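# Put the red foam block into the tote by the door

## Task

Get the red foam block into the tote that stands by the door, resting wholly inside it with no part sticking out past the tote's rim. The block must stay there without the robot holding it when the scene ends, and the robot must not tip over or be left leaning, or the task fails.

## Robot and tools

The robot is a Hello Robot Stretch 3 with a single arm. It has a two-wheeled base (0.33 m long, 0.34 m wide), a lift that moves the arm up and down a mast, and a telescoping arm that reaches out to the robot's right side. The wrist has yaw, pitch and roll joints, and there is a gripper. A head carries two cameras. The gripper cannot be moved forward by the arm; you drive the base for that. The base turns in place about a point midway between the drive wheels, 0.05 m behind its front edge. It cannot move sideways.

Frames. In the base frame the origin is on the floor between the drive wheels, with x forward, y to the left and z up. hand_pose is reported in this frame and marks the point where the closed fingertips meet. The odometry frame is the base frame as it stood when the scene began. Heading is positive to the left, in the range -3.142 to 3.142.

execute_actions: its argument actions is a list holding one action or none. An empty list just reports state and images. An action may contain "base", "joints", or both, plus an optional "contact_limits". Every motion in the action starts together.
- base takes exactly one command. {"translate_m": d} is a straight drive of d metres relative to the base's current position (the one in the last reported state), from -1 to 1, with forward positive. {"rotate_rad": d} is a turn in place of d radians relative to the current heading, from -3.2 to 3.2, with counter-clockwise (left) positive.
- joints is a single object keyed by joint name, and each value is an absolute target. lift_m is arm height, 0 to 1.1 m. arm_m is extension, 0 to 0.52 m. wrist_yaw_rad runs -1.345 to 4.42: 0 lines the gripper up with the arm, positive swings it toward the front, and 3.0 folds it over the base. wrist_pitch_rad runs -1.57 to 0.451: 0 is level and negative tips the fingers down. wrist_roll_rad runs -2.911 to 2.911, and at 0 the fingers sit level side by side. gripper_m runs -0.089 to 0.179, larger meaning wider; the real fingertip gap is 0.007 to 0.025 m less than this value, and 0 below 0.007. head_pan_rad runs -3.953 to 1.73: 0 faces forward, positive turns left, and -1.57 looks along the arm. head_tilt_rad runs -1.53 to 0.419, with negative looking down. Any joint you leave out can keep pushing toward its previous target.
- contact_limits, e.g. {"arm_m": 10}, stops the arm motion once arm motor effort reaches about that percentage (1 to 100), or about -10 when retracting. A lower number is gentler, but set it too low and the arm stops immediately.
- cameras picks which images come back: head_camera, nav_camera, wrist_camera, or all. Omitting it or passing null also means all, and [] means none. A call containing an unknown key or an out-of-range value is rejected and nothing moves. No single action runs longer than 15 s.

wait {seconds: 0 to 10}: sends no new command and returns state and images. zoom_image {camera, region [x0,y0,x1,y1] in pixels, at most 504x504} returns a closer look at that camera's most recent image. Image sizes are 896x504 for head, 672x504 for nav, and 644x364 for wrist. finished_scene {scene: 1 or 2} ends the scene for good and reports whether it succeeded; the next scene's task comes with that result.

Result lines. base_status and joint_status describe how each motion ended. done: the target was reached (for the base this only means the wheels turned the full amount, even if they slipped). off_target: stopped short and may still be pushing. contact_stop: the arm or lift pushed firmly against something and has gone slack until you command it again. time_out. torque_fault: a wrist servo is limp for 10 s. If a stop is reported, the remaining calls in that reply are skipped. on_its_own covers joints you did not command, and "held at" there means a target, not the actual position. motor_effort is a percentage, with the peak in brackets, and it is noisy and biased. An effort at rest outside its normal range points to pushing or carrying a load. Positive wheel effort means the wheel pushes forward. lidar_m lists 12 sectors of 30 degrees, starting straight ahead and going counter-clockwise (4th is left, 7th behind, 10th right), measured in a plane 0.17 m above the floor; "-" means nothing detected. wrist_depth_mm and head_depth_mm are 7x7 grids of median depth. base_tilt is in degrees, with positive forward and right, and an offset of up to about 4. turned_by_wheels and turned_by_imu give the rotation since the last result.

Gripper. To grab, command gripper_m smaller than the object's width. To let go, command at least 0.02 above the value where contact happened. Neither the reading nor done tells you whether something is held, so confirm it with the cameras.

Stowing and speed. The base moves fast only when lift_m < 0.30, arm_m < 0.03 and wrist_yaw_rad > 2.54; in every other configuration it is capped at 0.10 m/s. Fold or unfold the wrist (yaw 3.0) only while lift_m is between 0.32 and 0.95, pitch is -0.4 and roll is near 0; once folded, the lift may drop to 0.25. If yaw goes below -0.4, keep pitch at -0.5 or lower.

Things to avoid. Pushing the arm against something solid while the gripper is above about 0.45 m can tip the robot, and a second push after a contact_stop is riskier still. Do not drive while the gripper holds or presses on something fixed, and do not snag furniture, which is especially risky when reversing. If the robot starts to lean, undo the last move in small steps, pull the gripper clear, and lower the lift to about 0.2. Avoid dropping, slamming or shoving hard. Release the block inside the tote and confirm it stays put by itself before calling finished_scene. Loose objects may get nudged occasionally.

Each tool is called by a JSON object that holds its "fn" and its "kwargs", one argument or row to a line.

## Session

{"fn": "execute_actions", "kwargs": {
  "actions": []
}}

Scene clock: 0.00 s.
base_odometry: x=+0.000 y=+0.000 heading=+0.000 (m, m, rad; odometry frame)
turned_by_wheels: +0.000 (rad since the last result)
turned_by_imu: +0.000 (rad since the last result)
base_tilt: forward=-1.6 right=-0.5 (deg)
lidar_m: 1.48 2.25 1.01 0.77 0.76 0.79 1.15 1.19 1.30 1.00 0.98 1.03
head_depth_mm: 1279 1244 1240 1272 1271 1258 1256 / 1458 1445 1426 1434 1439 1428 1427 / 1678 1664 1668 1666 1650 1662 1656 / 2014 1999 1996 1984 1990 1955 1964 / 2240 2364 2383 2432 2448 2431 2202 / 2236 2286 2329 2366 2361 2399 2041 / 2143 2163 2182 2226 2215 2270 2199
base_status: not commanded
joint_positions: lift_m=+0.354 arm_m=-0.002 wrist_yaw_rad=+2.967 wrist_pitch_rad=-0.355 wrist_roll_rad=-0.004 gripper_m=+0.037 head_pan_rad=-0.014 head_tilt_rad=-0.021
joint_status: not commanded
motor_effort: left_wheel=+1 right_wheel=+0 lift_m=+26 arm_m=+0 wrist_yaw_rad=+0 wrist_pitch_rad=+5 wrist_roll_rad=+0 gripper_m=+0 head_pan_rad=-1 head_tilt_rad=+1 (%)
hand_pose: x=+0.0191 y=+0.0855 z=+0.3812 quat_wxyz=(+0.185, +0.702, +0.064, +0.684) (m; base frame)
wrist_depth_mm: - 710 742 926 - - - / 594 727 821 984 - - - / 631 - 859 - - - - / 674 - 906 - - - - / 695 - 841 803 825 845 854 / 623 - - 652 712 698 690 / 531 537 549 556 563 565 588
pictures: head_camera (sideways: a quarter turn clockwise sets it upright), nav_camera (sideways: a quarter turn counterclockwise sets it upright), wrist_camera
camera_calibration (this result's frames):
head_camera: T_world_to_cam=[[-0.057615, -0.040537, -0.997516, 1.32463], [0.0607916, 0.997179, -0.0440345, 0.0618947], [0.996486, -0.0631776, -0.0549882, 0.0228687], [0, 0, 0, 1]] pos_world=[0.0497675, -0.00657885, 1.32532]
nav_camera: T_world_to_cam=[[0.062936, -0.0302696, 0.997558, -1.25085], [-0.0209885, -0.999359, -0.0290001, 0.0921935], [0.997797, -0.0191121, -0.063531, 0.0291306], [0, 0, 0, 1]] pos_world=[0.0515918, 0.0548285, 1.25232]
wrist_camera: T_world_to_cam=[[0.98087, -0.187093, 0.0537666, -0.0322015], [-0.0503457, -0.510615, -0.858334, 0.400281], [0.188042, 0.839207, -0.510267, 0.283901], [0, 0, 0, 1]] pos_world=[-0.00164745, -0.0398869, 0.490172]
Images, in order (width x height): head_camera 896x504, nav_camera 672x504, wrist_camera 644x364.

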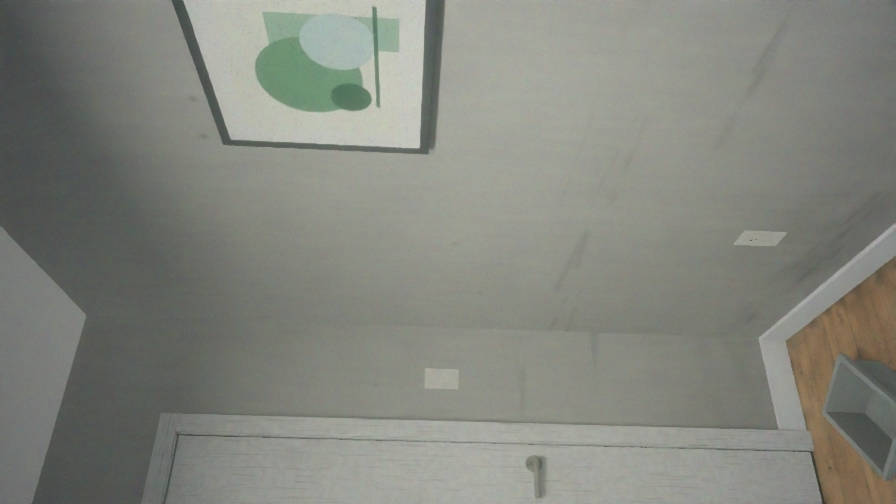

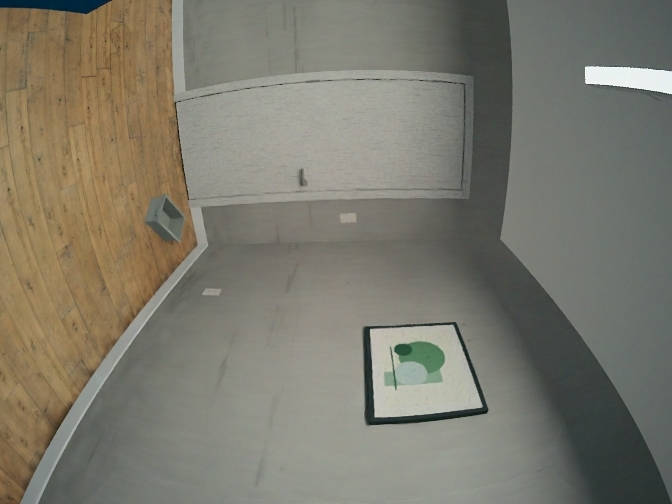

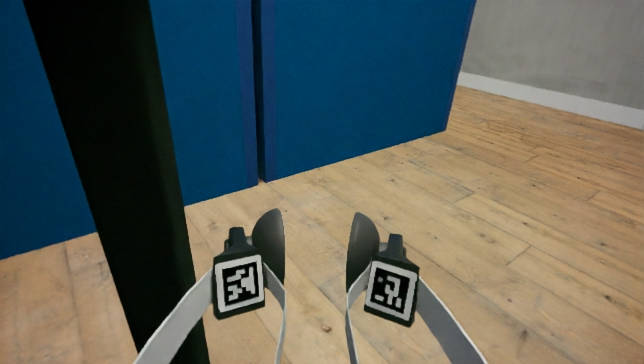

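{"fn": "execute_actions", "kwargs": {
  "actions": [
    {"joints": {"head_pan_rad": 1.5, "head_tilt_rad": -0.5, "lift_m": 0.27}}
  ],
  "cameras": ["head_camera", "nav_camera"]
}}

{"fn": "execute_actions", "kwargs": {
  "actions": [
    {"joints": {"head_pan_rad": -1.6, "head_tilt_rad": -0.5}}
  ],
  "cameras": ["head_camera", "nav_camera"]
}}

{"fn": "execute_actions", "kwargs": {
  "actions": [
    {"joints": {"head_pan_rad": -3.1, "head_tilt_rad": -0.5}}
  ],
  "cameras": ["head_camera", "nav_camera"]
}}

Scene clock: 1.80 s.
base_odometry: x=+0.000 y=+0.000 heading=+0.000 (m, m, rad; odometry frame)
turned_by_wheels: +0.000 (rad since the last result)
turned_by_imu: +0.000 (rad since the last result)
base_tilt: forward=-1.6 right=-0.6 (deg)
lidar_m: 1.48 2.25 1.01 0.77 0.76 0.80 1.15 1.19 1.30 1.00 0.98 1.03
head_depth_mm: 887 995 1124 1286 1528 1644 1373 / 836 925 1032 1176 1361 1548 1364 / 784 866 961 1077 1229 1432 1367 / 741 813 895 1000 1132 1295 1354 / 709 774 849 941 1042 1187 1315 / 668 722 789 869 965 1085 1240 / 635 684 743 813 902 1010 1132
base_status: not commanded
joint_positions: lift_m=+0.270 arm_m=-0.002 wrist_yaw_rad=+2.967 wrist_pitch_rad=-0.356 wrist_roll_rad=-0.004 gripper_m=+0.037 head_pan_rad=+1.493 head_tilt_rad=-0.494
joint_status: all done
motor_effort: left_wheel=+1(0) right_wheel=+0(0) lift_m=+21(24) arm_m=+1(1) wrist_yaw_rad=+0(0) wrist_pitch_rad=+5(5) wrist_roll_rad=+0(0) gripper_m=+1(1) head_pan_rad=+3(38) head_tilt_rad=-2(26) (%)
hand_pose: x=+0.0191 y=+0.0854 z=+0.2971 quat_wxyz=(+0.186, +0.702, +0.065, +0.684) (m; base frame)
wrist_depth_mm: - 700 762 911 - - - / 584 714 800 985 - - - / 631 - 865 - - - - / 659 - 800 842 896 919 927 / 625 - 680 682 684 696 697 / 522 525 - 548 573 570 578 / 446 - - 469 460 481 485
pictures: head_camera (sideways: a quarter turn clockwise sets it upright), nav_camera (sideways: a quarter turn counterclockwise sets it upright)
camera_calibration (this result's frames):
head_camera: T_world_to_cam=[[0.0018241, -0.507033, -0.861925, 1.14716], [-0.993208, 0.0993574, -0.0605496, 0.0897921], [0.116339, 0.856181, -0.503408, 0.611855], [0, 0, 0, 1]] pos_world=[0.0159069, 0.0488672, 1.30221]
nav_camera: T_world_to_cam=[[0.0691254, 0.507139, 0.859088, -1.07003], [0.994996, -0.0973191, -0.0226114, 0.0776624], [0.0721386, 0.856352, -0.511328, 0.61758], [0, 0, 0, 1]] pos_world=[-0.047859, 0.0213453, 1.23679]
Images, in order (width x height): head_camera 896x504, nav_camera 672x504.

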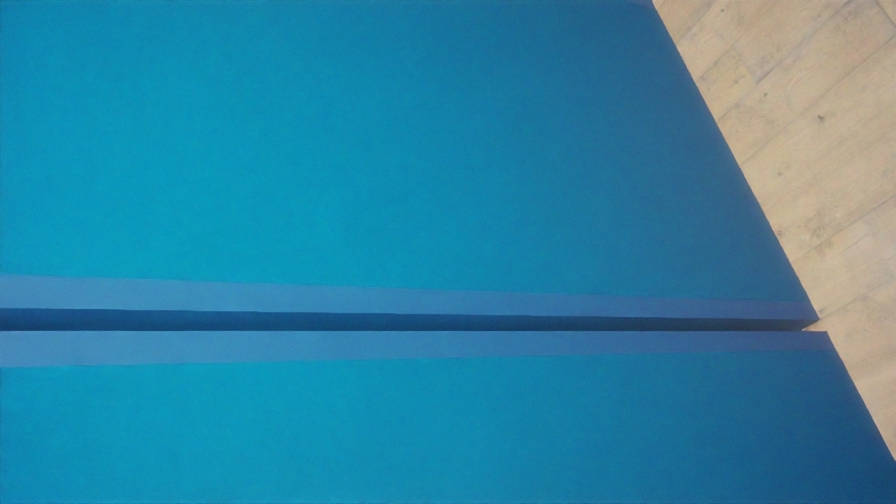

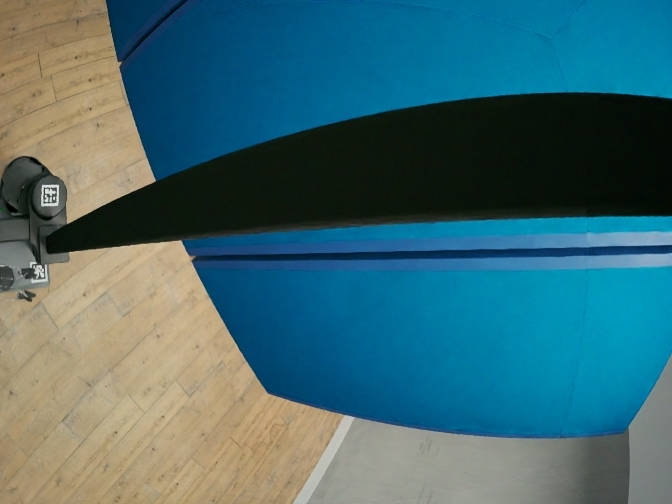

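Scene clock: 3.83 s.
base_odometry: x=+0.000 y=+0.000 heading=+0.000 (m, m, rad; odometry frame)
turned_by_wheels: +0.000 (rad since the last result)
turned_by_imu: -0.001 (rad since the last result)
base_tilt: forward=-1.7 right=-0.4 (deg)
lidar_m: 1.48 2.26 1.01 0.77 0.76 0.80 1.15 1.19 1.30 1.00 0.98 1.04
head_depth_mm: 1096 1229 1369 1571 1835 1665 1371 / 1042 1146 1282 1456 1685 1633 1359 / 986 1079 1214 1352 1534 1626 1346 / 941 1022 1136 1248 1422 1556 1355 / 893 973 1071 1177 1325 1480 1341 / 852 922 1011 1108 1242 1394 1330 / 818 882 960 1044 1164 1306 1323
base_status: not commanded
joint_positions: lift_m=+0.270 arm_m=-0.002 wrist_yaw_rad=+2.967 wrist_pitch_rad=-0.356 wrist_roll_rad=-0.004 gripper_m=+0.037 head_pan_rad=-1.593 head_tilt_rad=-0.494
joint_status: all done
motor_effort: left_wheel=+1(0) right_wheel=+0(0) lift_m=+22(21) arm_m=+1(0) wrist_yaw_rad=+0(0) wrist_pitch_rad=+5(5) wrist_roll_rad=+0(0) gripper_m=+1(0) head_pan_rad=-4(40) head_tilt_rad=-2(2) (%)
hand_pose: x=+0.0191 y=+0.0854 z=+0.2971 quat_wxyz=(+0.186, +0.702, +0.065, +0.684) (m; base frame)
wrist_depth_mm: - 683 752 917 - - - / 593 725 825 988 - - - / 626 - 885 - - - - / 668 - 818 843 862 903 952 / 624 - 670 667 700 708 721 / 517 519 - 534 573 567 580 / 463 - - 468 459 481 486
pictures: head_camera (sideways: a quarter turn clockwise sets it upright), nav_camera (sideways: a quarter turn counterclockwise sets it upright)
camera_calibration (this result's frames):
head_camera: T_world_to_cam=[[-0.0302235, 0.506351, -0.861797, 1.14719], [0.997215, -0.0435407, -0.060555, 0.0776576], [-0.0681853, -0.861227, -0.503625, 0.613264], [0, 0, 0, 1]] pos_world=[-0.000953664, -0.04934, 1.3022]
nav_camera: T_world_to_cam=[[-0.0406086, -0.510432, 0.858959, -1.06919], [-0.998886, 0.0414263, -0.0226065, 0.0898187], [-0.0240445, -0.85892, -0.511545, 0.618449], [0, 0, 0, 1]] pos_world=[0.0611706, -0.0182722, 1.23679]
Images, in order (width x height): head_camera 896x504, nav_camera 672x504.

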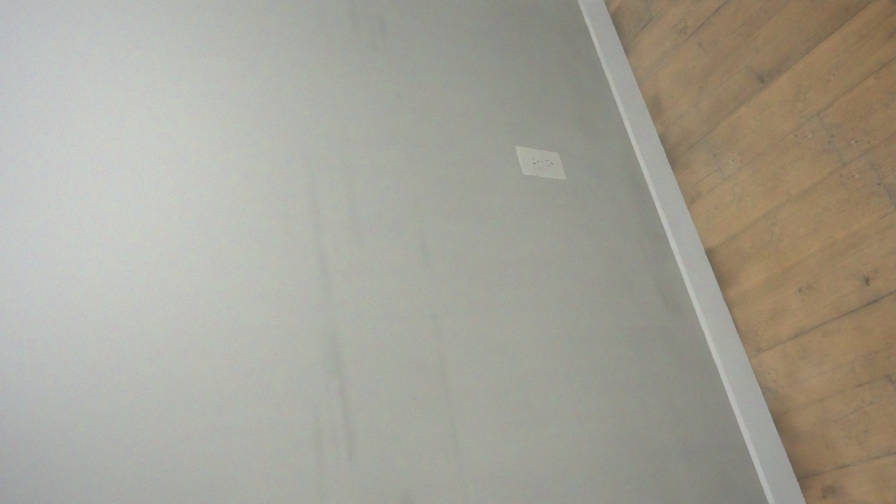

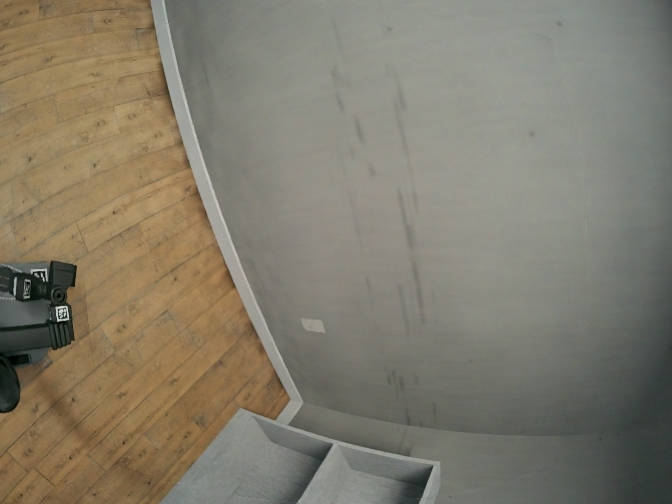

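Scene clock: 5.17 s.
base_odometry: x=+0.000 y=+0.000 heading=+0.000 (m, m, rad; odometry frame)
turned_by_wheels: +0.000 (rad since the last result)
turned_by_imu: +0.000 (rad since the last result)
base_tilt: forward=-1.7 right=-0.5 (deg)
lidar_m: 1.48 2.25 1.01 0.77 0.76 0.79 1.15 1.19 1.31 1.00 0.98 1.03
head_depth_mm: 980 1025 1061 1118 1169 1219 1288 / 1129 1180 1232 1301 1370 1446 1364 / 1304 1389 1463 1566 1670 1618 1363 / 1412 1534 1686 1839 1954 1628 1350 / 1351 1465 1617 1769 1917 1591 1327 / 1297 1413 1550 1690 1823 1582 1322 / 1256 1342 1438 1475 1664 1526 1324
base_status: not commanded
joint_positions: lift_m=+0.270 arm_m=-0.002 wrist_yaw_rad=+2.967 wrist_pitch_rad=-0.356 wrist_roll_rad=-0.004 gripper_m=+0.037 head_pan_rad=-3.093 head_tilt_rad=-0.494
joint_status: all done
motor_effort: left_wheel=+1(0) right_wheel=+0(0) lift_m=+21(21) arm_m=+1(1) wrist_yaw_rad=+0(0) wrist_pitch_rad=+5(5) wrist_roll_rad=+1(0) gripper_m=+0(0) head_pan_rad=-4(38) head_tilt_rad=-2(2) (%)
hand_pose: x=+0.0191 y=+0.0854 z=+0.2971 quat_wxyz=(+0.186, +0.702, +0.065, +0.684) (m; base frame)
wrist_depth_mm: - 686 739 915 - - - / 598 731 794 954 - - - / 614 - 852 - - - - / 662 - 846 844 887 929 950 / 631 - 676 675 692 708 710 / 515 524 - 549 575 569 578 / 461 - - 474 460 482 485
pictures: head_camera (sideways: a quarter turn clockwise sets it upright), nav_camera (sideways: a quarter turn counterclockwise sets it upright)
camera_calibration (this result's frames):
head_camera: T_world_to_cam=[[0.502971, 0.0659625, -0.861782, 1.14392], [0.0271016, -0.997797, -0.0605557, 0.0835761], [-0.863878, 0.00710208, -0.503651, 0.618151], [0, 0, 0, 1]] pos_world=[-0.0436153, 0.00354628, 1.3022]
nav_camera: T_world_to_cam=[[-0.512051, 0.00440361, 0.858944, -1.0663], [-0.0293263, 0.999314, -0.0226059, 0.0839036], [-0.858454, -0.036765, -0.511571, 0.623572], [0, 0, 0, 1]] pos_world=[-0.00822947, -0.0562249, 1.23679]
Images, in order (width x height): head_camera 896x504, nav_camera 672x504.

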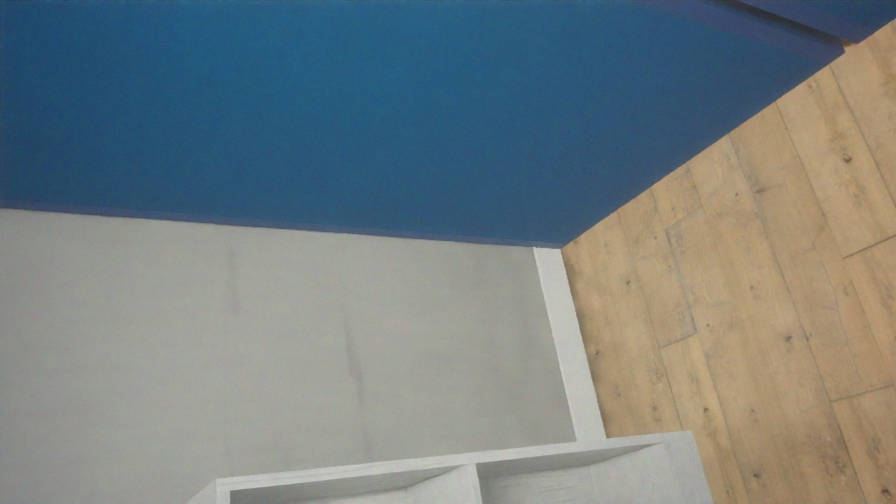

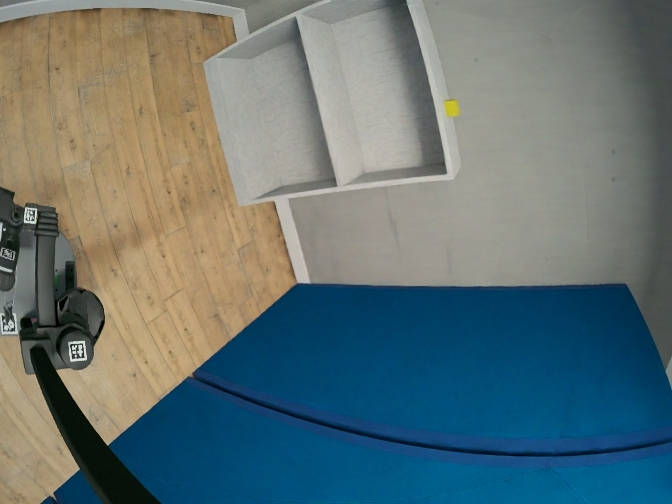

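{"fn": "execute_actions", "kwargs": {
  "actions": [
    {"base": {"rotate_rad": 0.45}, "joints": {"head_pan_rad": 0.35, "head_tilt_rad": -0.55}}
  ],
  "cameras": ["head_camera", "nav_camera"]
}}

Scene clock: 8.00 s.
base_odometry: x=+0.000 y=+0.000 heading=+0.450 (m, m, rad; odometry frame)
turned_by_wheels: +0.450 (rad since the last result)
turned_by_imu: +0.453 (rad since the last result)
base_tilt: forward=-1.7 right=-0.3 (deg)
lidar_m: 2.26 1.08 0.78 0.75 0.78 1.06 1.19 1.32 1.02 0.98 1.01 1.37
head_depth_mm: 1895 2046 2247 2421 1947 1583 1326 / 1980 2146 2310 2471 1933 1559 1316 / 2032 2218 2438 2473 1912 1567 1316 / 2074 2308 2529 2443 1899 1548 1303 / 2162 2379 2620 2427 1874 1545 1298 / 2169 2412 2568 2145 1796 1523 1280 / 1147 1222 1310 1419 1524 1503 1288
base_status: done
joint_positions: lift_m=+0.270 arm_m=-0.002 wrist_yaw_rad=+2.967 wrist_pitch_rad=-0.356 wrist_roll_rad=-0.004 gripper_m=+0.037 head_pan_rad=+0.343 head_tilt_rad=-0.544
joint_status: all done
motor_effort: left_wheel=-2(10) right_wheel=+1(5) lift_m=+21(21) arm_m=+1(1) wrist_yaw_rad=+0(0) wrist_pitch_rad=+5(5) wrist_roll_rad=+0(0) gripper_m=+0(1) head_pan_rad=+2(37) head_tilt_rad=-2(10) (%)
hand_pose: x=+0.0191 y=+0.0854 z=+0.2971 quat_wxyz=(+0.186, +0.702, +0.065, +0.684) (m; base frame)
wrist_depth_mm: - 680 708 745 770 840 880 / 668 734 732 787 836 876 962 / 723 - 811 836 934 994 - / 756 - 812 862 867 921 945 / 630 - 664 673 706 716 708 / 515 531 - 547 562 577 581 / 451 - - 477 457 482 493
pictures: head_camera (sideways: a quarter turn clockwise sets it upright), nav_camera (sideways: a quarter turn counterclockwise sets it upright)
camera_calibration (this result's frames):
head_camera: T_world_to_cam=[[-0.502359, -0.223164, -0.835364, 1.1156], [-0.317922, 0.946116, -0.0615632, 0.0869885], [0.80409, 0.234654, -0.546239, 0.663387], [0, 0, 0, 1]] pos_world=[0.0546649, 0.010994, 1.29966]
nav_camera: T_world_to_cam=[[0.531297, 0.158396, 0.832247, -1.03785], [0.316563, -0.948325, -0.0216015, 0.0804846], [0.785819, 0.274936, -0.553985, 0.668725], [0, 0, 0, 1]] pos_world=[0.000430069, 0.0568607, 1.23595]
Images, in order (width x height): head_camera 896x504, nav_camera 672x504.

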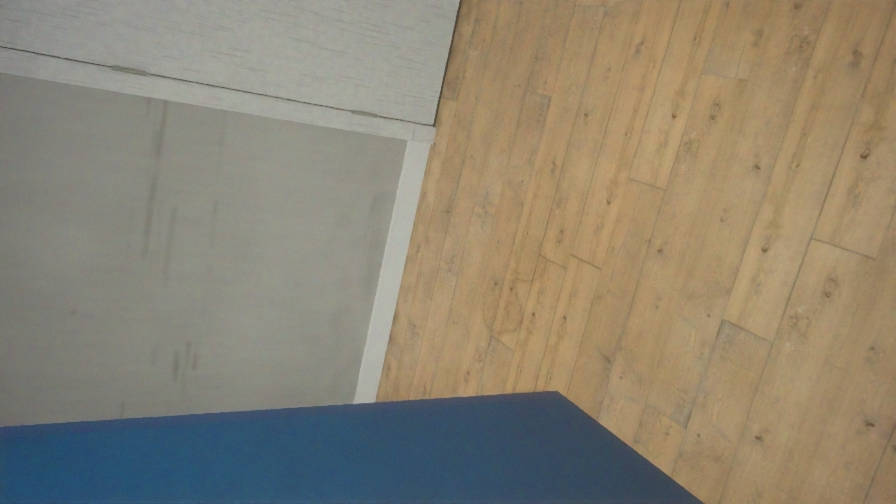

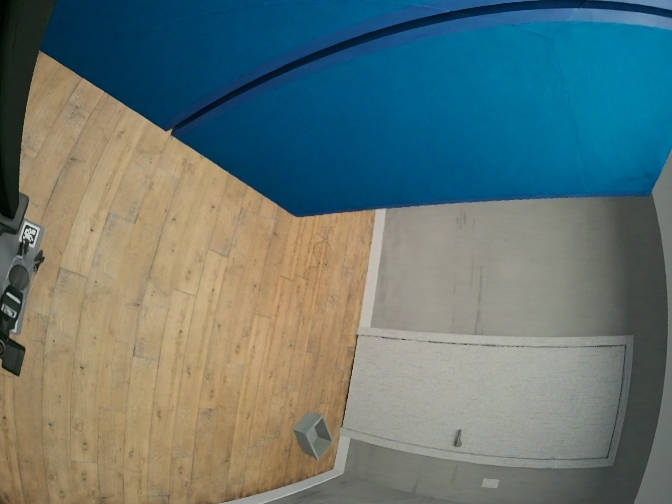

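{"fn": "execute_actions", "kwargs": {
  "actions": [
    {"base": {"translate_m": 1.0}, "joints": {"head_pan_rad": -0.5, "head_tilt_rad": -0.8}}
  ],
  "cameras": ["head_camera"]
}}

Scene clock: 13.50 s.
base_odometry: x=+0.901 y=+0.435 heading=+0.450 (m, m, rad; odometry frame)
turned_by_wheels: +0.000 (rad since the last result)
turned_by_imu: +0.006 (rad since the last result)
base_tilt: forward=-1.6 right=-0.3 (deg)
lidar_m: 1.26 1.33 0.79 0.76 0.79 1.08 2.19 1.38 1.00 0.97 1.01 1.31
head_depth_mm: 1183 1278 1386 1504 1523 1351 1196 / 1336 1441 1581 1722 1556 1344 1196 / 1396 1606 1833 1808 1503 1332 1183 / 1319 1520 1781 1789 1486 1329 1174 / 1238 1408 1635 1781 1510 1316 1170 / 1177 1333 1557 1722 1500 1315 1161 / 1122 1262 1451 1658 1484 1304 1149
base_status: done
joint_positions: lift_m=+0.270 arm_m=-0.002 wrist_yaw_rad=+2.967 wrist_pitch_rad=-0.356 wrist_roll_rad=-0.004 gripper_m=+0.037 head_pan_rad=-0.493 head_tilt_rad=-0.791
joint_status: all done
motor_effort: left_wheel=-2(8) right_wheel=+1(6) lift_m=+22(22) arm_m=+1(1) wrist_yaw_rad=+0(0) wrist_pitch_rad=+5(5) wrist_roll_rad=+1(0) gripper_m=+1(1) head_pan_rad=-4(40) head_tilt_rad=-4(20) (%)
hand_pose: x=+0.0191 y=+0.0854 z=+0.2970 quat_wxyz=(+0.186, +0.702, +0.065, +0.684) (m; base frame)
wrist_depth_mm: - 692 712 735 - - - / 687 733 758 802 - - - / 735 - 840 858 - - - / 758 - 844 853 884 913 967 / 631 - 674 658 708 678 730 / 529 521 - 545 578 568 589 / 456 - - 470 463 485 489
pictures: head_camera (sideways: a quarter turn clockwise sets it upright)
camera_calibration (this result's frames):
head_camera: T_world_to_cam=[[-0.667478, 0.311814, -0.676199, 0.909149], [0.47505, 0.877611, -0.0642327, 0.0856065], [0.573412, -0.364103, -0.733913, 0.908919], [0, 0, 0, 1]] pos_world=[0.0449848, -0.0276747, 1.28733]
Images, in order (width x height): head_camera 896x504.

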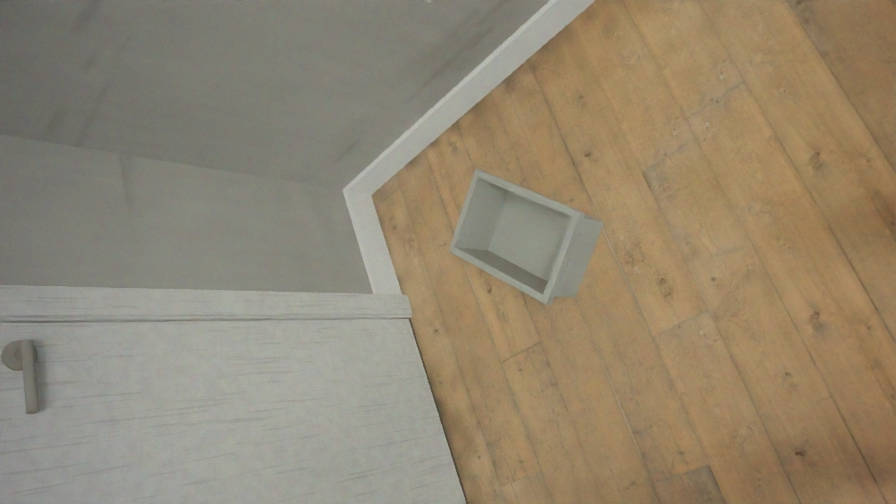

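{"fn": "execute_actions", "kwargs": {
  "actions": []
}}

Scene clock: 14.03 s.
base_odometry: x=+0.901 y=+0.435 heading=+0.450 (m, m, rad; odometry frame)
turned_by_wheels: +0.000 (rad since the last result)
turned_by_imu: +0.000 (rad since the last result)
base_tilt: forward=-1.5 right=-0.4 (deg)
lidar_m: 1.26 1.32 0.79 0.76 0.79 1.08 2.18 1.38 1.00 0.97 1.00 1.31
head_depth_mm: 1186 1269 1377 1504 1525 1361 1183 / 1340 1447 1579 1707 1558 1344 1190 / 1390 1597 1848 1802 1516 1337 1178 / 1316 1526 1790 1774 1482 1330 1177 / 1233 1413 1637 1774 1509 1315 1175 / 1176 1336 1544 1707 1501 1309 1155 / 1124 1266 1447 1656 1489 1308 1153
base_status: done
joint_positions: lift_m=+0.270 arm_m=-0.002 wrist_yaw_rad=+2.967 wrist_pitch_rad=-0.356 wrist_roll_rad=-0.004 gripper_m=+0.037 head_pan_rad=-0.493 head_tilt_rad=-0.791
joint_status: all done
motor_effort: left_wheel=-2(8) right_wheel=+1(6) lift_m=+22(22) arm_m=+0(1) wrist_yaw_rad=+0(0) wrist_pitch_rad=+5(5) wrist_roll_rad=+0(0) gripper_m=+0(1) head_pan_rad=-4(40) head_tilt_rad=-4(20) (%)
hand_pose: x=+0.0191 y=+0.0854 z=+0.2970 quat_wxyz=(+0.186, +0.702, +0.065, +0.684) (m; base frame)
wrist_depth_mm: - 687 713 740 - - - / 673 712 772 808 - - - / 733 - 815 860 - - - / 763 - 809 861 855 906 944 / 637 - 691 667 702 702 725 / 524 520 - 547 583 566 585 / 454 - - 482 458 476 489
pictures: head_camera (sideways: a quarter turn clockwise sets it upright), nav_camera (sideways: a quarter turn counterclockwise sets it upright), wrist_camera
camera_calibration (this result's frames):
head_camera: T_world_to_cam=[[-0.667478, 0.311813, -0.6762, 0.909149], [0.47505, 0.877611, -0.0642327, 0.0856065], [0.573412, -0.364102, -0.733913, 0.908919], [0, 0, 0, 1]] pos_world=[0.0449848, -0.0276747, 1.28733]
nav_camera: T_world_to_cam=[[0.63801, -0.376269, 0.671837, -0.829421], [-0.495436, -0.868498, -0.0159198, 0.0780349], [0.589479, -0.322695, -0.740528, 0.912573], [0, 0, 0, 1]] pos_world=[0.0298975, 0.0501709, 1.23426]
wrist_camera: T_world_to_cam=[[0.980879, -0.187042, 0.0537797, -0.0276844], [-0.0504883, -0.511422, -0.857845, 0.327874], [0.187958, 0.838727, -0.511086, 0.241313], [0, 0, 0, 1]] pos_world=[-0.00164786, -0.0398921, 0.406086]
Images, in order (width x height): head_camera 896x504, nav_camera 672x504, wrist_camera 644x364.

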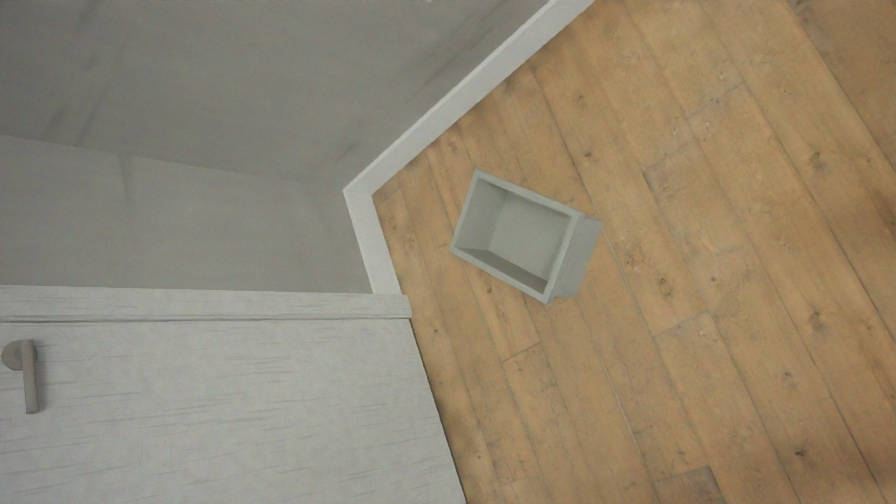

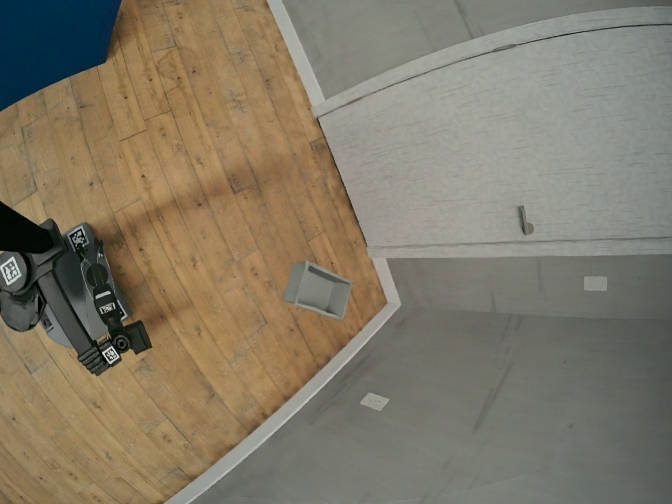

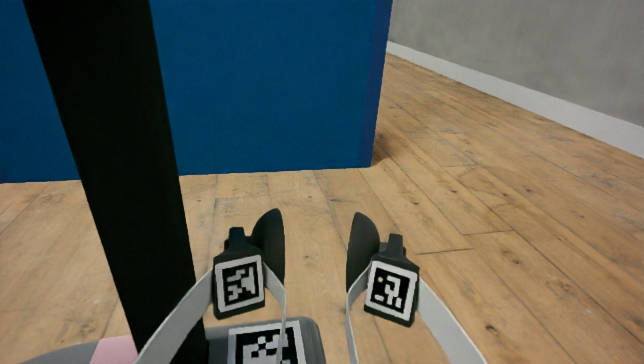

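{"fn": "execute_actions", "kwargs": {
  "actions": [
    {"base": {"translate_m": 0.78}, "joints": {"head_pan_rad": 1.2, "head_tilt_rad": -0.5}}
  ],
  "cameras": ["head_camera", "nav_camera"]
}}

Scene clock: 18.57 s.
base_odometry: x=+1.603 y=+0.774 heading=+0.450 (m, m, rad; odometry frame)
turned_by_wheels: +0.000 (rad since the last result)
turned_by_imu: +0.004 (rad since the last result)
base_tilt: forward=-1.7 right=-0.4 (deg)
lidar_m: 0.48 0.50 0.71 1.97 0.96 1.08 2.96 1.38 1.00 0.97 0.68 0.50
head_depth_mm: 661 688 716 748 776 817 855 / 758 798 835 877 926 976 1028 / 906 953 1007 1063 1139 1213 1263 / 1109 1173 1256 1363 1479 1500 1324 / 1422 1542 1691 1886 1861 1573 1324 / 1975 2204 2573 2445 1938 1567 1316 / 3127 3436 3588 2510 1918 1564 1315
base_status: done
joint_positions: lift_m=+0.270 arm_m=-0.002 wrist_yaw_rad=+2.967 wrist_pitch_rad=-0.356 wrist_roll_rad=-0.004 gripper_m=+0.037 head_pan_rad=+1.193 head_tilt_rad=-0.507
joint_status: all done
motor_effort: left_wheel=-2(5) right_wheel=+1(5) lift_m=+22(22) arm_m=+1(0) wrist_yaw_rad=+0(0) wrist_pitch_rad=+5(5) wrist_roll_rad=+0(0) gripper_m=+1(1) head_pan_rad=+3(39) head_tilt_rad=+3(19) (%)
hand_pose: x=+0.0191 y=+0.0854 z=+0.2970 quat_wxyz=(+0.186, +0.702, +0.065, +0.684) (m; base frame)
wrist_depth_mm: - - - - - 665 496 / 724 - - - - 690 504 / 761 - - - - 684 504 / 767 - 828 865 871 694 509 / 621 - 676 663 690 643 482 / 523 528 - 546 576 567 481 / 456 - - 476 457 490 476
pictures: head_camera (sideways: a quarter turn clockwise sets it upright), nav_camera (sideways: a quarter turn counterclockwise sets it upright)
camera_calibration (this result's frames):
head_camera: T_world_to_cam=[[-0.15238, -0.495792, -0.854968, 1.13903], [-0.919812, 0.387613, -0.0608385, 0.0897194], [0.36156, 0.77714, -0.5151, 0.625572], [0, 0, 0, 1]] pos_world=[0.0299076, 0.0437876, 1.30152]
nav_camera: T_world_to_cam=[[0.220178, 0.474894, 0.852055, -1.06178], [0.921705, -0.387247, -0.0223443, 0.0777614], [0.319344, 0.790263, -0.522975, 0.631226], [0, 0, 0, 1]] pos_world=[-0.0394706, 0.0355105, 1.23655]
Images, in order (width x height): head_camera 896x504, nav_camera 672x504.

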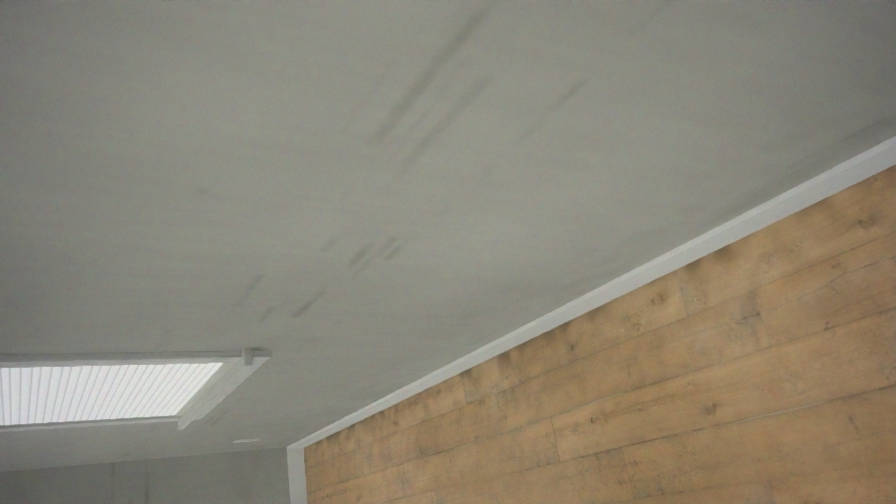

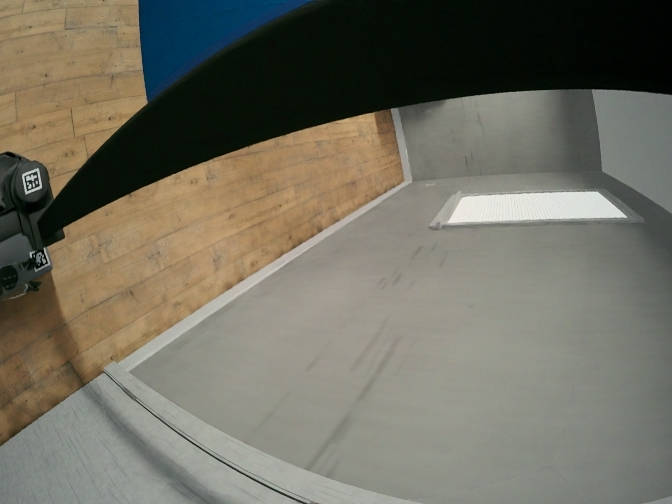

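{"fn": "execute_actions", "kwargs": {
  "actions": [
    {"base": {"rotate_rad": 1.558}, "joints": {"head_pan_rad": 0.3, "head_tilt_rad": -0.5}}
  ],
  "cameras": ["nav_camera"]
}}

{"fn": "execute_actions", "kwargs": {
  "actions": [
    {"base": {"translate_m": 1.0}, "joints": {"head_pan_rad": 0.6, "head_tilt_rad": -0.5}}
  ],
  "cameras": ["nav_camera"]
}}

Scene clock: 20.93 s.
base_odometry: x=+1.603 y=+0.774 heading=+2.008 (m, m, rad; odometry frame)
turned_by_wheels: +1.558 (rad since the last result)
turned_by_imu: +1.568 (rad since the last result)
base_tilt: forward=-1.8 right=-0.4 (deg)
lidar_m: 1.81 0.89 1.06 2.78 1.40 1.01 0.97 0.70 0.50 0.48 0.50 0.70
head_depth_mm: 3206 3528 3731 2686 2037 1629 1357 / 3319 3615 3765 2707 2022 1613 1348 / 3390 3596 3696 2639 1991 1607 1345 / 3440 3669 3819 2614 1975 1603 1339 / 3499 3454 3325 2369 1838 1576 1336 / 886 958 1032 1118 1224 1346 1323 / 747 799 871 961 1080 1252 1315
base_status: done
joint_positions: lift_m=+0.270 arm_m=-0.002 wrist_yaw_rad=+2.967 wrist_pitch_rad=-0.356 wrist_roll_rad=-0.004 gripper_m=+0.037 head_pan_rad=+0.307 head_tilt_rad=-0.507
joint_status: all done
motor_effort: left_wheel=-2(8) right_wheel=+1(6) lift_m=+22(22) arm_m=+1(0) wrist_yaw_rad=+0(0) wrist_pitch_rad=+5(5) wrist_roll_rad=+1(0) gripper_m=+0(0) head_pan_rad=-5(41) head_tilt_rad=+3(3) (%)
hand_pose: x=+0.0191 y=+0.0854 z=+0.2970 quat_wxyz=(+0.186, +0.702, +0.065, +0.684) (m; base frame)
wrist_depth_mm: - - - - - - 749 / - - - - - - 728 / - - - - - - 734 / 772 - 814 890 882 910 799 / 626 - 674 674 712 700 716 / 524 514 - 540 589 568 576 / 454 - - 478 455 490 497
pictures: nav_camera (sideways: a quarter turn counterclockwise sets it upright)
camera_calibration (this result's frames):
nav_camera: T_world_to_cam=[[0.506527, 0.129813, 0.852396, -1.06397], [0.283335, -0.95876, -0.0223572, 0.0816723], [0.814341, 0.252838, -0.522419, 0.627482], [0, 0, 0, 1]] pos_world=[0.00480487, 0.0577701, 1.23656]
Images, in order (width x height): nav_camera 672x504.

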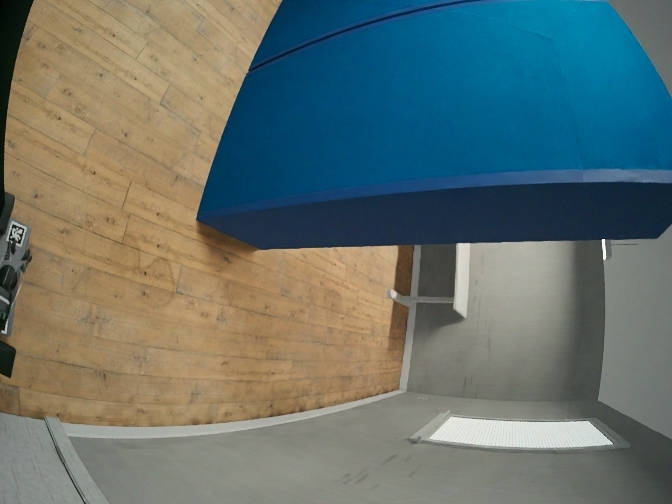

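Scene clock: 26.03 s.
base_odometry: x=+1.180 y=+1.680 heading=+2.007 (m, m, rad; odometry frame)
turned_by_wheels: +0.000 (rad since the last result)
turned_by_imu: +0.006 (rad since the last result)
base_tilt: forward=-1.7 right=-0.4 (deg)
lidar_m: 1.81 2.87 0.49 0.47 0.49 2.04 1.97 0.70 0.51 0.49 0.50 0.69
head_depth_mm: 2474 2604 2732 2581 2041 1637 1359 / 2593 2729 3033 2671 2011 1614 1350 / 2763 2896 3243 2677 1965 1607 1345 / 2902 3081 3393 2625 1978 1598 1329 / 3100 3241 3555 2607 1958 1593 1328 / 3329 3542 3765 2555 1935 1584 1325 / 3495 3974 3637 2530 1920 1558 1313
base_status: done
joint_positions: lift_m=+0.270 arm_m=-0.002 wrist_yaw_rad=+2.967 wrist_pitch_rad=-0.356 wrist_roll_rad=-0.004 gripper_m=+0.037 head_pan_rad=+0.593 head_tilt_rad=-0.507
joint_status: all done
motor_effort: left_wheel=-2(6) right_wheel=+1(5) lift_m=+22(22) arm_m=+1(1) wrist_yaw_rad=+0(0) wrist_pitch_rad=+5(5) wrist_roll_rad=+0(0) gripper_m=+0(0) head_pan_rad=+2(26) head_tilt_rad=+3(3) (%)
hand_pose: x=+0.0191 y=+0.0854 z=+0.2970 quat_wxyz=(+0.186, +0.702, +0.065, +0.684) (m; base frame)
wrist_depth_mm: - 437 467 476 - - - / - 469 497 512 - - - / - - 525 554 - - - / 780 - 565 601 885 926 928 / 626 - 612 648 705 710 718 / 519 531 - 547 570 569 580 / 456 - - 471 463 479 486
pictures: nav_camera (sideways: a quarter turn counterclockwise sets it upright)
camera_calibration (this result's frames):
nav_camera: T_world_to_cam=[[0.449315, 0.267332, 0.852437, -1.06368], [0.542179, -0.839965, -0.0223588, 0.0800954], [0.710041, 0.47222, -0.522351, 0.62803], [0, 0, 0, 1]] pos_world=[-0.0114275, 0.0550637, 1.23656]
Images, in order (width x height): nav_camera 672x504.

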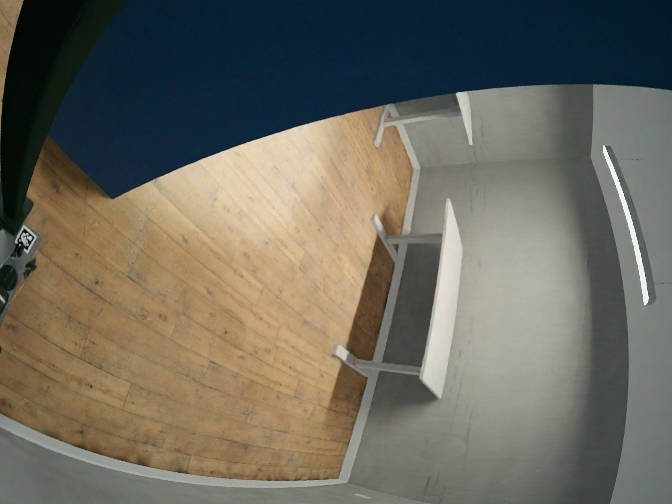

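{"fn": "execute_actions", "kwargs": {
  "actions": [
    {"base": {"translate_m": 0.75}, "joints": {"head_pan_rad": 1.7, "head_tilt_rad": -0.45}}
  ],
  "cameras": ["head_camera", "nav_camera"]
}}

Scene clock: 30.47 s.
base_odometry: x=+0.863 y=+2.360 heading=+2.007 (m, m, rad; odometry frame)
turned_by_wheels: +0.000 (rad since the last result)
turned_by_imu: +0.004 (rad since the last result)
base_tilt: forward=-1.8 right=-0.4 (deg)
lidar_m: 1.82 1.69 2.41 2.36 1.40 0.71 1.85 0.68 0.50 0.48 0.50 0.68
head_depth_mm: 2848 2978 3413 2951 2161 1718 1404 / 2860 3016 3381 2940 2152 1701 1388 / 2918 3053 3308 2972 2145 1675 1388 / 2926 3026 3432 2833 2118 1671 1376 / 2827 3087 3394 2726 2066 1674 1373 / 2049 2169 2333 2467 2030 1644 1360 / 1255 1337 1459 1538 1721 1618 1359
base_status: done
joint_positions: lift_m=+0.270 arm_m=-0.002 wrist_yaw_rad=+2.967 wrist_pitch_rad=-0.356 wrist_roll_rad=-0.004 gripper_m=+0.037 head_pan_rad=+1.693 head_tilt_rad=-0.458
joint_status: all done
motor_effort: left_wheel=-2(6) right_wheel=+1(5) lift_m=+22(22) arm_m=+1(0) wrist_yaw_rad=+0(0) wrist_pitch_rad=+5(5) wrist_roll_rad=+0(0) gripper_m=+1(1) head_pan_rad=+3(40) head_tilt_rad=+4(9) (%)
hand_pose: x=+0.0191 y=+0.0854 z=+0.2970 quat_wxyz=(+0.186, +0.702, +0.065, +0.684) (m; base frame)
wrist_depth_mm: - - - - - - - / - - - - - - - / 903 - - - - - - / 781 - 836 887 895 895 909 / 629 - 682 665 689 685 710 / 515 524 - 554 593 576 594 / 455 - - 479 459 479 488
pictures: head_camera (sideways: a quarter turn clockwise sets it upright), nav_camera (sideways: a quarter turn counterclockwise sets it upright)
camera_calibration (this result's frames):
head_camera: T_world_to_cam=[[0.0987958, -0.465939, -0.879284, 1.16921], [-0.993402, -0.0978908, -0.059745, 0.0887486], [-0.0582363, 0.879385, -0.472536, 0.572751], [0, 0, 0, 1]] pos_world=[0.00600516, 0.0497984, 1.30401]
nav_camera: T_world_to_cam=[[-0.0292944, 0.480239, 0.876648, -1.09233], [0.994391, 0.103166, -0.0232869, 0.0785466], [-0.101624, 0.871049, -0.480568, 0.578616], [0, 0, 0, 1]] pos_world=[-0.0513041, 0.0124734, 1.23748]
Images, in order (width x height): head_camera 896x504, nav_camera 672x504.

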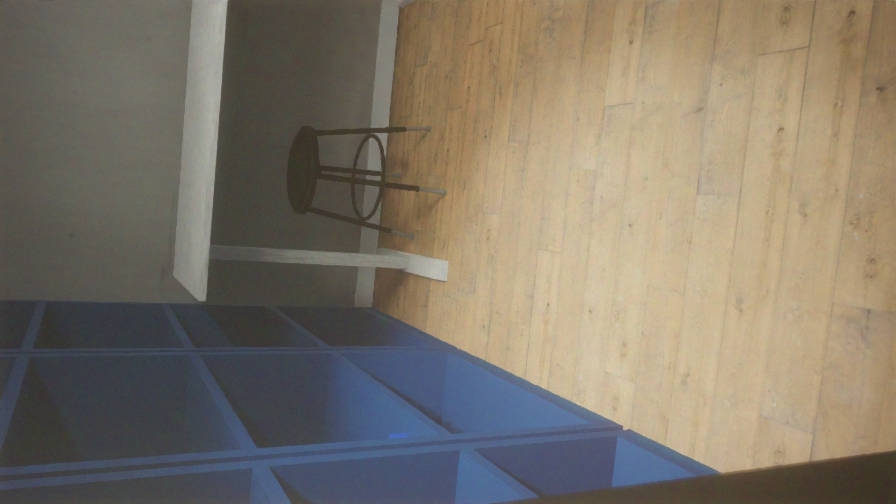

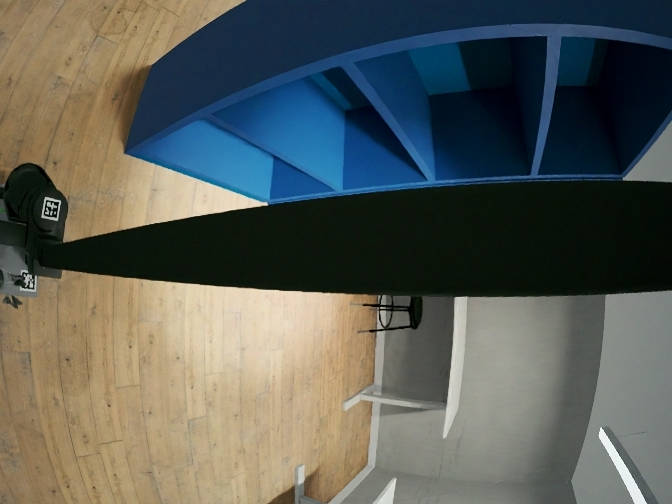

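{"fn": "execute_actions", "kwargs": {
  "actions": [
    {"base": {"rotate_rad": -1.558}, "joints": {"head_pan_rad": -2.2, "head_tilt_rad": -0.5}}
  ],
  "cameras": ["head_camera", "nav_camera"]
}}

Scene clock: 33.57 s.
base_odometry: x=+0.863 y=+2.360 heading=+0.449 (m, m, rad; odometry frame)
turned_by_wheels: -1.558 (rad since the last result)
turned_by_imu: -1.569 (rad since the last result)
base_tilt: forward=-1.6 right=-0.4 (deg)
lidar_m: 0.48 0.50 0.69 1.97 1.69 2.42 2.35 0.74 0.72 1.70 0.67 0.50
head_depth_mm: 1287 1415 1044 1610 1314 1567 1374 / 1162 1315 961 1527 1197 1535 1358 / 614 661 724 804 1077 1403 1308 / 692 742 805 872 958 1056 1220 / 794 860 945 1043 1160 1317 1333 / 2527 2718 2953 2526 1911 1577 1321 / 2465 2660 2870 2598 1955 1588 1315
base_status: done
joint_positions: lift_m=+0.270 arm_m=-0.002 wrist_yaw_rad=+2.967 wrist_pitch_rad=-0.356 wrist_roll_rad=-0.004 gripper_m=+0.037 head_pan_rad=-2.193 head_tilt_rad=-0.495
joint_status: all done
motor_effort: left_wheel=+3(11) right_wheel=-2(5) lift_m=+22(22) arm_m=+0(0) wrist_yaw_rad=+1(0) wrist_pitch_rad=+5(5) wrist_roll_rad=+0(0) gripper_m=+1(1) head_pan_rad=-5(40) head_tilt_rad=-2(6) (%)
hand_pose: x=+0.0191 y=+0.0854 z=+0.2970 quat_wxyz=(+0.186, +0.702, +0.065, +0.684) (m; base frame)
wrist_depth_mm: - - - - - 649 480 / - - - - - 645 485 / - - - - - 667 479 / 778 - 833 844 897 674 489 / 627 - 690 676 685 638 497 / 525 525 - 548 579 564 481 / 451 - - 470 463 479 467
pictures: head_camera (sideways: a quarter turn clockwise sets it upright), nav_camera (sideways: a quarter turn counterclockwise sets it upright)
camera_calibration (this result's frames):
head_camera: T_world_to_cam=[[0.261341, 0.435499, -0.861418, 1.14492], [0.798476, -0.598971, -0.0605712, 0.0788909], [-0.542343, -0.671992, -0.504272, 0.616997], [0, 0, 0, 1]] pos_world=[-0.0275813, -0.0367393, 1.30216]
nav_camera: T_world_to_cam=[[-0.322104, -0.39887, 0.858575, -1.06697], [-0.801013, 0.59822, -0.0225919, 0.0885927], [-0.504606, -0.695007, -0.512189, 0.622218], [0, 0, 0, 1]] pos_world=[0.0412627, -0.0461363, 1.23677]
Images, in order (width x height): head_camera 896x504, nav_camera 672x504.

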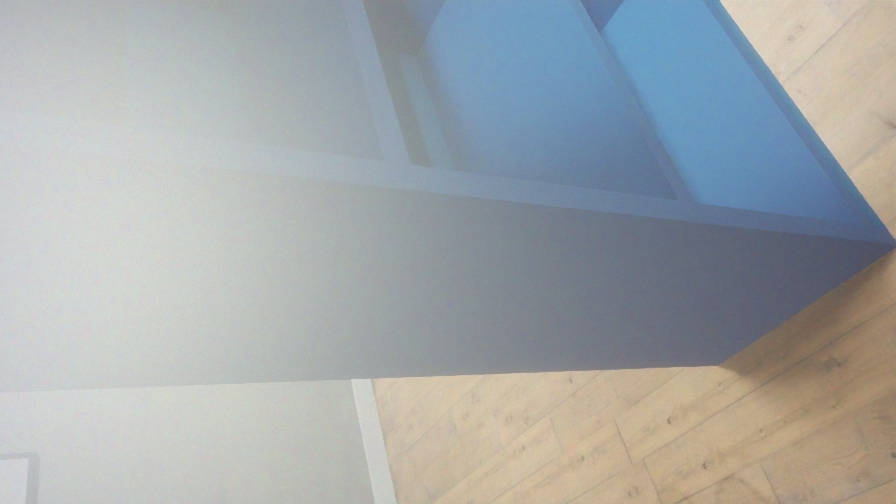

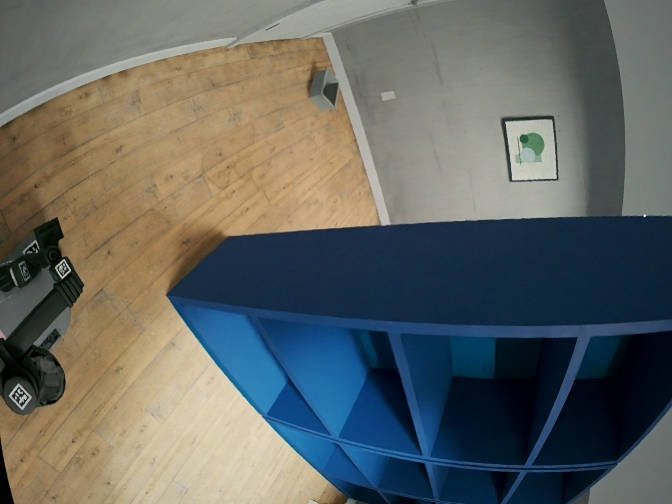

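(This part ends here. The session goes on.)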